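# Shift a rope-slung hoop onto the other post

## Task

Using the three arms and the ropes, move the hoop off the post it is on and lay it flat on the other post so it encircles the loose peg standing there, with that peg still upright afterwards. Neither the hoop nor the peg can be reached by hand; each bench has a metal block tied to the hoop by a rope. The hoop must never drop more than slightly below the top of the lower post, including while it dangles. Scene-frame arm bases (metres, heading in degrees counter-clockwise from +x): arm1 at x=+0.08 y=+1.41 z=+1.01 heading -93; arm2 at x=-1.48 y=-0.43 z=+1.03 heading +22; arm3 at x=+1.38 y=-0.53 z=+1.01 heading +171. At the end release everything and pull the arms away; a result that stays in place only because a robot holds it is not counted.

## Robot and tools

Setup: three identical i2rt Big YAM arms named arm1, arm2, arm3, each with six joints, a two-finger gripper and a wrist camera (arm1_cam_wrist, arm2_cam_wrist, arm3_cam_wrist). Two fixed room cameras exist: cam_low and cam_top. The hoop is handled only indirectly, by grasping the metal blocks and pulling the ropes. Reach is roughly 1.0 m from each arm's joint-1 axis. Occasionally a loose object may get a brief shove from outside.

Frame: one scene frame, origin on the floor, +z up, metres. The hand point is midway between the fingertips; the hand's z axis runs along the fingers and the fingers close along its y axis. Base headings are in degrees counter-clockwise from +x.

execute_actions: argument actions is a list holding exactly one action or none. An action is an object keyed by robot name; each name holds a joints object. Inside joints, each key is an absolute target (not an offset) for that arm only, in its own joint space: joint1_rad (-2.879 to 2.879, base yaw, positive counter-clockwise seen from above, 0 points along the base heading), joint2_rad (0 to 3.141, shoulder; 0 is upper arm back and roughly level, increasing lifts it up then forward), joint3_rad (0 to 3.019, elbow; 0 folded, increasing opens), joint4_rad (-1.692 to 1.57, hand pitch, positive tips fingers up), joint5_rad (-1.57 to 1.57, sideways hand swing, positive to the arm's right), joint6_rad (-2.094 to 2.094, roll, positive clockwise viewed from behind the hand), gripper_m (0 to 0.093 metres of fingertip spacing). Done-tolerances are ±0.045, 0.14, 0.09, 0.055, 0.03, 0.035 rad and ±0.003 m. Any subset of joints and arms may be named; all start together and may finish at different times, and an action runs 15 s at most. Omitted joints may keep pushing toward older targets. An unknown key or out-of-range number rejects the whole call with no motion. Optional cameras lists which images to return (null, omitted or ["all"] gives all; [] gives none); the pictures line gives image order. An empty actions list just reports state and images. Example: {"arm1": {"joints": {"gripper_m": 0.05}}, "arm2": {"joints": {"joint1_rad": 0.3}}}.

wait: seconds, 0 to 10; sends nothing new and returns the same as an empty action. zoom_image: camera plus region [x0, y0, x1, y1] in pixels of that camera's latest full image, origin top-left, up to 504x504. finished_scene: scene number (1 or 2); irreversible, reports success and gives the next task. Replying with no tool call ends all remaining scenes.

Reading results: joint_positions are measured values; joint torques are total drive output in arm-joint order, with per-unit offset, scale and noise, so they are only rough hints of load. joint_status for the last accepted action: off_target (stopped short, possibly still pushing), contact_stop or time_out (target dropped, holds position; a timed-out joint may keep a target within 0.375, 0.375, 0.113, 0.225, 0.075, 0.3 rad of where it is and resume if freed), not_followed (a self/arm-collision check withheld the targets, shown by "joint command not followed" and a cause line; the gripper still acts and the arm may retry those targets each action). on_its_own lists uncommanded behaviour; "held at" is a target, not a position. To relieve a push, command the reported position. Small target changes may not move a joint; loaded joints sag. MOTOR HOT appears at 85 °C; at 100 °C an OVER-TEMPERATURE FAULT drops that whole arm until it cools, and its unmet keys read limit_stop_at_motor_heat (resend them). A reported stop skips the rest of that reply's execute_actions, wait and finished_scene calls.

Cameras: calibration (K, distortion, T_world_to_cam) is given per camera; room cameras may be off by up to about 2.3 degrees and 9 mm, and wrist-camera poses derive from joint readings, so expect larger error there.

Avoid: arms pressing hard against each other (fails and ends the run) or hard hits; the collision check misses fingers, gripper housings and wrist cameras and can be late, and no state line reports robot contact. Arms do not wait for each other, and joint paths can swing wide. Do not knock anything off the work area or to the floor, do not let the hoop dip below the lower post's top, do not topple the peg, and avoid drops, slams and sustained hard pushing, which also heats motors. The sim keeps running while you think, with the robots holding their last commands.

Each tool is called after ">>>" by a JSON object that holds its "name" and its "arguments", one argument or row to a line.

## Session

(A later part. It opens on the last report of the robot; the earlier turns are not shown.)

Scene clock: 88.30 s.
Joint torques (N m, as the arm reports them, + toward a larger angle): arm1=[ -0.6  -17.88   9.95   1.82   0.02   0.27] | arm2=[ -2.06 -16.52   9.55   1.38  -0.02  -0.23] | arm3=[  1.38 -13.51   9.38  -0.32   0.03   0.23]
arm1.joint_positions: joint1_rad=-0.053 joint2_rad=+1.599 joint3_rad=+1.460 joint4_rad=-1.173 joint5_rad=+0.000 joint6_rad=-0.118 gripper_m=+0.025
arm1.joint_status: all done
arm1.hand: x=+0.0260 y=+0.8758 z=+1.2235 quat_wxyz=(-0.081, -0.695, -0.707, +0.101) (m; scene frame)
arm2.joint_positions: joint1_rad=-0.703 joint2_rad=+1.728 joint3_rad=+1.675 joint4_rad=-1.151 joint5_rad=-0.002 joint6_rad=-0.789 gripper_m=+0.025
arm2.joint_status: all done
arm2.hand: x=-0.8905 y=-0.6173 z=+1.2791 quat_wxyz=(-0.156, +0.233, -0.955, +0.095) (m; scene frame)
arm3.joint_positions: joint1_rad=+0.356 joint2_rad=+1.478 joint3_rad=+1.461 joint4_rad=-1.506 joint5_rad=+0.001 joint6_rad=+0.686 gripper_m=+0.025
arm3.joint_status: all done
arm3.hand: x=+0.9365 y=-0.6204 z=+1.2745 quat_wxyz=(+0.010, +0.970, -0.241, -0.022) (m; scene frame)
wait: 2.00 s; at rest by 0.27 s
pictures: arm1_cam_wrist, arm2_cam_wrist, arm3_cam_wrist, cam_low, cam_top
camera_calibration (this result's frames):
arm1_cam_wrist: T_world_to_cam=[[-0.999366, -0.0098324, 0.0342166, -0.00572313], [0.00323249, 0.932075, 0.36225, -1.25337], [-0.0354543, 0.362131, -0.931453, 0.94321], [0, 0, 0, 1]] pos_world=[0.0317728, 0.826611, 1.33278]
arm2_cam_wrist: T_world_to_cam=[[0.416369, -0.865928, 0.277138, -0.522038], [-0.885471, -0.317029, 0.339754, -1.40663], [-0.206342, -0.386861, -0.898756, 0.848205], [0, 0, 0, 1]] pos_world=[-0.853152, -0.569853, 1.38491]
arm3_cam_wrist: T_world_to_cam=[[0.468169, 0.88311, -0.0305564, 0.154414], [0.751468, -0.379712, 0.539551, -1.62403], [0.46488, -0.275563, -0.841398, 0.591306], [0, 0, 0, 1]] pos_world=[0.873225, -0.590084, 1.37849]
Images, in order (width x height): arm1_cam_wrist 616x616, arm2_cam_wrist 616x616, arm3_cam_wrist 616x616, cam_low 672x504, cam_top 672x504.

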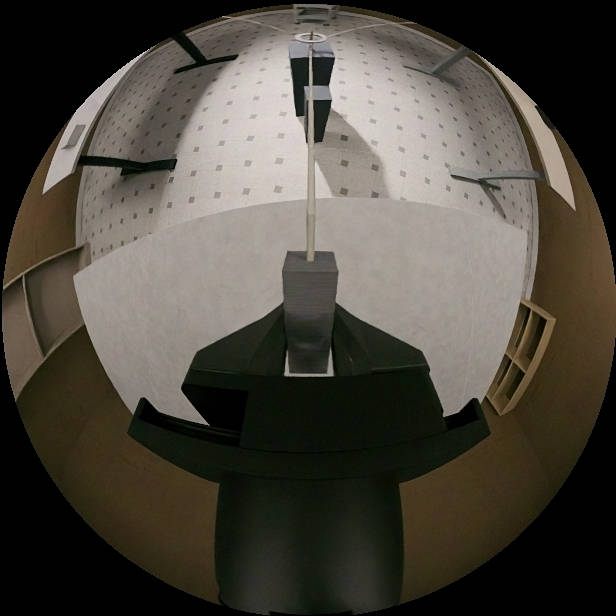

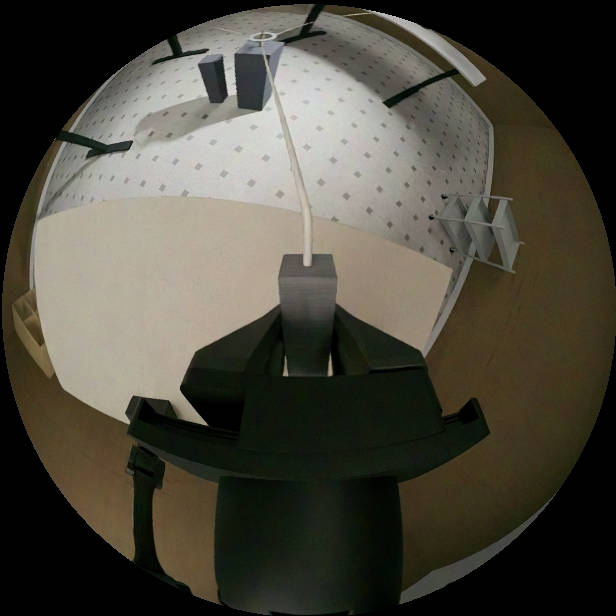

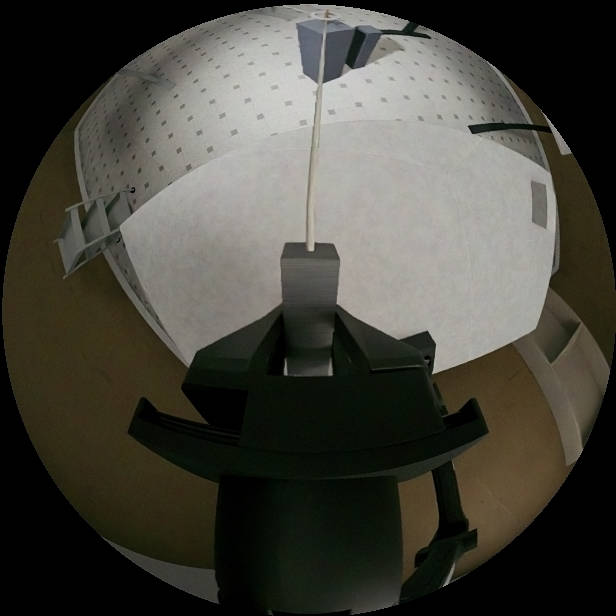

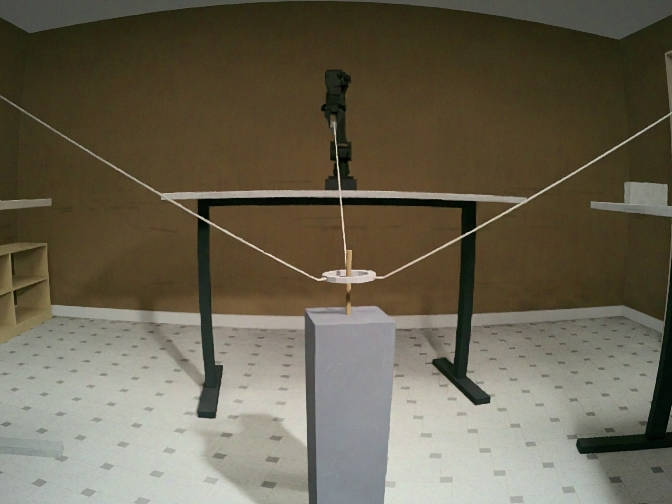

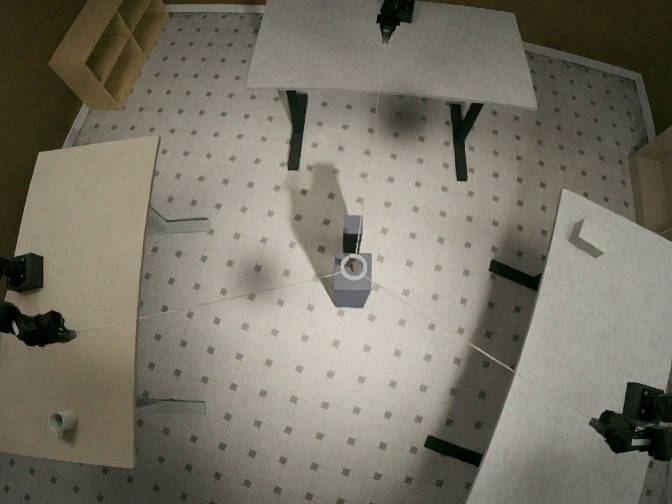

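>>> {"name": "execute_actions", "arguments": {
  "actions": [
    {"arm1":{"joints":{"joint2_rad":1.715}},"arm2":{"joints":{"joint2_rad":1.815}},"arm3":{"joints":{"joint2_rad":1.59}}}
  ],
  "cameras": []
}}

>>> {"name": "execute_actions", "arguments": {
  "actions": [
    {"arm1":{"joints":{"joint2_rad":2.0,"joint3_rad":1.49,"joint4_rad":-0.97}},"arm2":{"joints":{"joint1_rad":-0.3,"joint2_rad":2.05,"joint3_rad":1.5,"joint4_rad":-0.93,"joint6_rad":-0.2}},"arm3":{"joints":{"joint1_rad":-0.05,"joint2_rad":1.98,"joint3_rad":1.42,"joint4_rad":-0.9,"joint6_rad":0.1}}}
  ]
}}

Scene clock: 93.03 s.
Joint torques (N m, as the arm reports them, + toward a larger angle): arm1=[ -0.55 -19.71   9.55   1.35   0.02   0.27] | arm2=[ -2.55 -18.95   9.38   1.09   0.02  -0.23] | arm3=[  1.45 -15.17   9.06  -0.61   0.02   0.23]
arm1.joint_positions: joint1_rad=-0.053 joint2_rad=+1.731 joint3_rad=+1.460 joint4_rad=-1.170 joint5_rad=+0.000 joint6_rad=-0.118 gripper_m=+0.025
arm1.joint_status: all done
arm1.hand: x=+0.0253 y=+0.8682 z=+1.1547 quat_wxyz=(-0.041, -0.699, -0.712, +0.051) (m; scene frame)
arm2.joint_positions: joint1_rad=-0.703 joint2_rad=+1.834 joint3_rad=+1.675 joint4_rad=-1.150 joint5_rad=-0.002 joint6_rad=-0.789 gripper_m=+0.025
arm2.joint_status: all done
arm2.hand: x=-0.8819 y=-0.6200 z=+1.2157 quat_wxyz=(-0.112, +0.235, -0.963, +0.068) (m; scene frame)
arm3.joint_positions: joint1_rad=+0.356 joint2_rad=+1.608 joint3_rad=+1.461 joint4_rad=-1.506 joint5_rad=+0.001 joint6_rad=+0.686 gripper_m=+0.025
arm3.joint_status: all done
arm3.hand: x=+0.9234 y=-0.6231 z=+1.2181 quat_wxyz=(-0.017, +0.970, -0.241, +0.037) (m; scene frame)
pictures: none
No camera images: the call's "cameras" was empty. Leave "cameras" out to get every camera's image.

Scene clock: 94.63 s.
Joint torques (N m, as the arm reports them, + toward a larger angle): arm1=[ -0.61 -22.7    9.42   1.38   0.01   0.27] | arm2=[ -1.22 -18.32   8.8    0.69   0.04  -0.06] | arm3=[  0.75 -19.96   8.29   1.22  -0.07  -0.13]
arm1.joint_positions: joint1_rad=-0.053 joint2_rad=+2.015 joint3_rad=+1.466 joint4_rad=-0.983 joint5_rad=+0.000 joint6_rad=-0.118 gripper_m=+0.025
arm1.joint_status: all done
arm1.hand: x=+0.0221 y=+0.8363 z=+1.0053 quat_wxyz=(-0.012, -0.701, -0.713, +0.015) (m; scene frame)
arm2.joint_positions: joint1_rad=-0.307 joint2_rad=+2.054 joint3_rad=+1.487 joint4_rad=-0.937 joint5_rad=-0.002 joint6_rad=-0.213 gripper_m=+0.025
arm2.joint_status: all done
arm2.hand: x=-0.8840 y=-0.3778 z=+1.0189 quat_wxyz=(-0.034, +0.148, -0.988, +0.001) (m; scene frame)
arm3.joint_positions: joint1_rad=-0.056 joint2_rad=+1.998 joint3_rad=+1.397 joint4_rad=-0.916 joint5_rad=+0.002 joint6_rad=+0.114 gripper_m=+0.025
arm3.joint_status: all done
arm3.hand: x=+0.8202 y=-0.4116 z=+0.9980 quat_wxyz=(-0.002, +0.986, -0.163, -0.027) (m; scene frame)
pictures: arm1_cam_wrist, arm2_cam_wrist, arm3_cam_wrist, cam_low, cam_top
camera_calibration (this result's frames):
arm1_cam_wrist: T_world_to_cam=[[-0.999848, -0.0146733, 0.00946679, 0.0263761], [-0.00693192, 0.831106, 0.556071, -1.24766], [-0.0160273, 0.555921, -0.831081, 0.490652], [0, 0, 0, 1]] pos_world=[0.0255872, 0.764565, 1.10131]
arm2_cam_wrist: T_world_to_cam=[[0.300588, -0.953106, 0.0351447, -0.13399], [-0.813529, -0.236987, 0.531043, -1.33762], [-0.497812, -0.188217, -0.846615, 0.472567], [0, 0, 0, 1]] pos_world=[-0.812664, -0.355759, 1.11512]
arm3_cam_wrist: T_world_to_cam=[[0.322235, 0.946645, -0.00537149, 0.136811], [0.80588, -0.271333, 0.526248, -1.29491], [0.496712, -0.173904, -0.850314, 0.494915], [0, 0, 0, 1]] pos_world=[0.753626, -0.394795, 1.10301]
Images, in order (width x height): arm1_cam_wrist 616x616, arm2_cam_wrist 616x616, arm3_cam_wrist 616x616, cam_low 672x504, cam_top 672x504.

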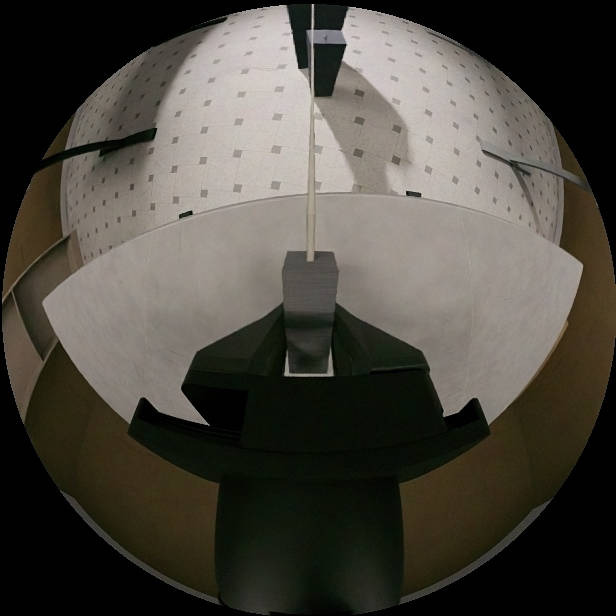

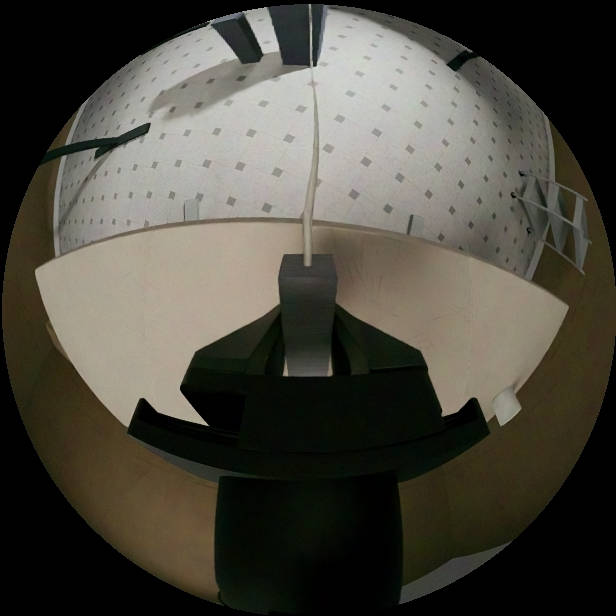

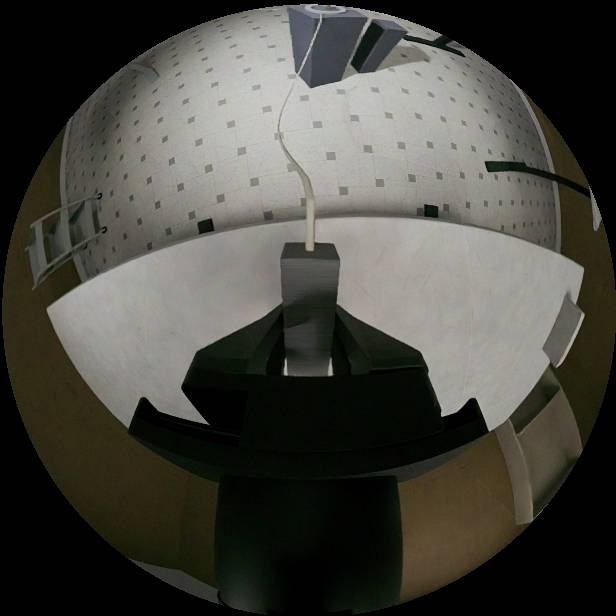

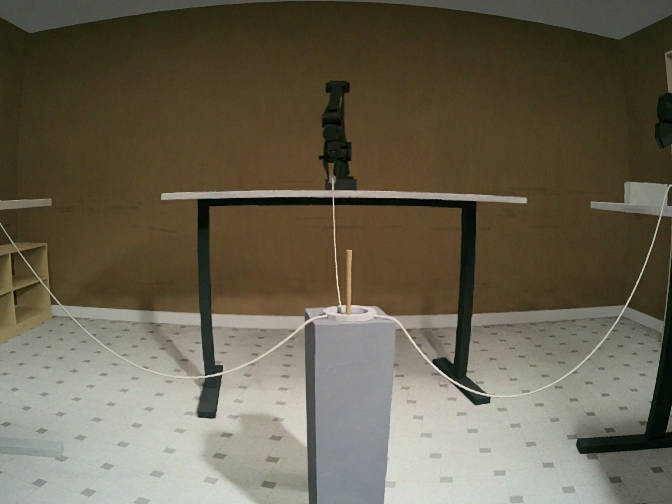

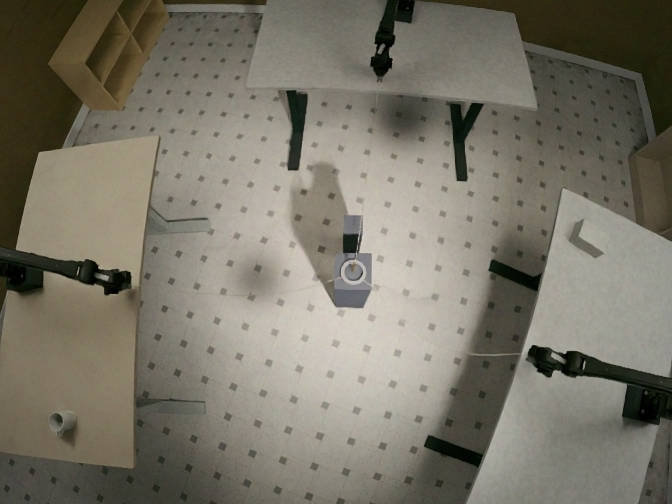

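>>> {"name": "execute_actions", "arguments": {
  "actions": [
    {"arm1":{"joints":{"joint2_rad":2.075,"joint4_rad":-0.95}},"arm2":{"joints":{"joint2_rad":2.13}},"arm3":{"joints":{"joint2_rad":2.06,"joint4_rad":-0.88}}}
  ],
  "cameras": []
}}

Scene clock: 100.00 s.
Joint torques (N m, as the arm reports them, + toward a larger angle): arm1=[ -0.57 -21.12   9.15   1.25   0.01   0.27] | arm2=[ -1.25 -18.01   8.21   0.46   0.05   0.01] | arm3=[  0.73 -18.17   8.11   1.06  -0.07  -0.11]
arm1.joint_positions: joint1_rad=-0.053 joint2_rad=+2.066 joint3_rad=+1.466 joint4_rad=-0.963 joint5_rad=+0.000 joint6_rad=-0.118 gripper_m=+0.025
arm1.joint_status: all done
arm1.hand: x=+0.0224 y=+0.8389 z=+0.9768 quat_wxyz=(-0.002, -0.701, -0.713, +0.003) (m; scene frame)
arm2.joint_positions: joint1_rad=-0.307 joint2_rad=+2.133 joint3_rad=+1.487 joint4_rad=-0.936 joint5_rad=-0.002 joint6_rad=-0.212 gripper_m=+0.025
arm2.joint_status: all done
arm2.hand: x=-0.8970 y=-0.3789 z=+0.9738 quat_wxyz=(+0.005, +0.148, -0.989, -0.001) (m; scene frame)
arm3.joint_positions: joint1_rad=-0.056 joint2_rad=+2.057 joint3_rad=+1.397 joint4_rad=-0.894 joint5_rad=+0.002 joint6_rad=+0.114 gripper_m=+0.025
arm3.joint_status: all done
arm3.hand: x=+0.8241 y=-0.4125 z=+0.9662 quat_wxyz=(-0.001, +0.987, -0.163, -0.008) (m; scene frame)
pictures: none
No camera images: the call's "cameras" was empty. Leave "cameras" out to get every camera's image.

>>> {"name": "execute_actions", "arguments": {
  "actions": [
    {"arm1":{"joints":{"gripper_m":0.08}},"arm2":{"joints":{"gripper_m":0.08}},"arm3":{"joints":{"gripper_m":0.08}}}
  ],
  "cameras": []
}}

>>> {"name": "execute_actions", "arguments": {
  "actions": [
    {"arm1":{"joints":{"joint2_rad":1.3}},"arm2":{"joints":{"joint2_rad":1.3}},"arm3":{"joints":{"joint2_rad":1.3}}}
  ],
  "cameras": ["cam_low","cam_top"]
}}

Scene clock: 103.43 s.
Joint torques (N m, as the arm reports them, + toward a larger angle): arm1=[ -0.51 -20.87   9.23   1.36   0.02   0.26] | arm2=[ -0.73 -19.4    8.03   0.38   0.08  -0.02] | arm3=[  0.89 -17.98   8.05   1.04  -0.07  -0.1 ]
arm1.joint_positions: joint1_rad=-0.053 joint2_rad=+2.066 joint3_rad=+1.466 joint4_rad=-0.963 joint5_rad=+0.000 joint6_rad=-0.117 gripper_m=+0.080
arm1.joint_status: all done
arm1.hand: x=+0.0224 y=+0.8389 z=+0.9768 quat_wxyz=(-0.002, -0.701, -0.713, +0.003) (m; scene frame)
arm2.joint_positions: joint1_rad=-0.307 joint2_rad=+2.133 joint3_rad=+1.487 joint4_rad=-0.936 joint5_rad=-0.002 joint6_rad=-0.212 gripper_m=+0.080
arm2.joint_status: all done
arm2.hand: x=-0.8970 y=-0.3789 z=+0.9738 quat_wxyz=(+0.005, +0.148, -0.989, -0.001) (m; scene frame)
arm3.joint_positions: joint1_rad=-0.056 joint2_rad=+2.057 joint3_rad=+1.397 joint4_rad=-0.894 joint5_rad=+0.002 joint6_rad=+0.114 gripper_m=+0.080
arm3.joint_status: all done
arm3.hand: x=+0.8241 y=-0.4125 z=+0.9662 quat_wxyz=(-0.001, +0.987, -0.163, -0.008) (m; scene frame)
pictures: none
No camera images: the call's "cameras" was empty. Leave "cameras" out to get every camera's image.

Scene clock: 105.10 s.
Joint torques (N m, as the arm reports them, + toward a larger angle): arm1=[ -0.57 -11.21  10.8    2.61   0.02   0.27] | arm2=[-0.27 -8.87 11.07  1.79  0.08  0.04] | arm3=[ 0.85 -9.12 10.2   2.4  -0.07 -0.11]
arm1.joint_positions: joint1_rad=-0.053 joint2_rad=+1.288 joint3_rad=+1.478 joint4_rad=-0.961 joint5_rad=+0.000 joint6_rad=-0.117 gripper_m=+0.080
arm1.joint_status: all done
arm1.hand: x=+0.0268 y=+0.8843 z=+1.4212 quat_wxyz=(-0.244, -0.646, -0.657, +0.304) (m; scene frame)
arm2.joint_positions: joint1_rad=-0.307 joint2_rad=+1.296 joint3_rad=+1.487 joint4_rad=-0.934 joint5_rad=-0.002 joint6_rad=-0.212 gripper_m=+0.080
arm2.joint_status: all done
arm2.hand: x=-0.9402 y=-0.3825 z=+1.4545 quat_wxyz=(-0.402, +0.136, -0.905, +0.025) (m; scene frame)
arm3.joint_positions: joint1_rad=-0.056 joint2_rad=+1.290 joint3_rad=+1.405 joint4_rad=-0.892 joint5_rad=+0.002 joint6_rad=+0.114 gripper_m=+0.080
arm3.joint_status: all done
arm3.hand: x=+0.8516 y=-0.4180 z=+1.3974 quat_wxyz=(-0.020, +0.910, -0.151, -0.386) (m; scene frame)
pictures: cam_low, cam_top
Images, in order (width x height): cam_low 672x504, cam_top 672x504.

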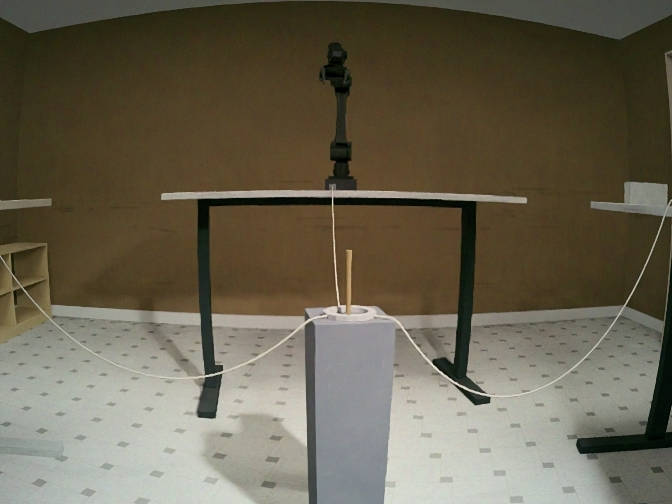

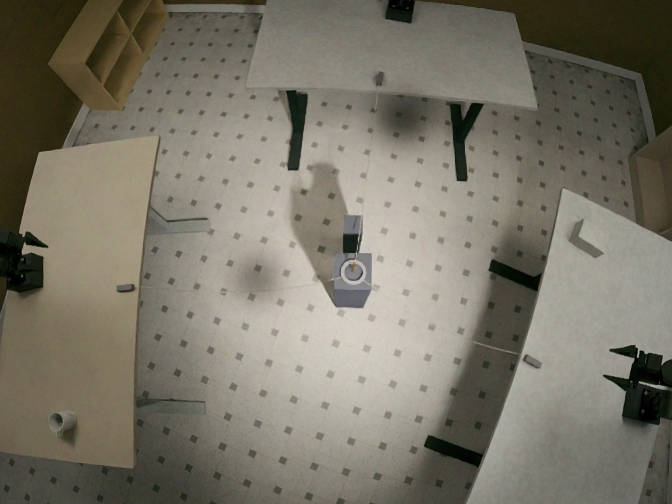

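>>> {"name": "finished_scene", "arguments": {
  "scene": 2
}}

The scene is finished: the task was done.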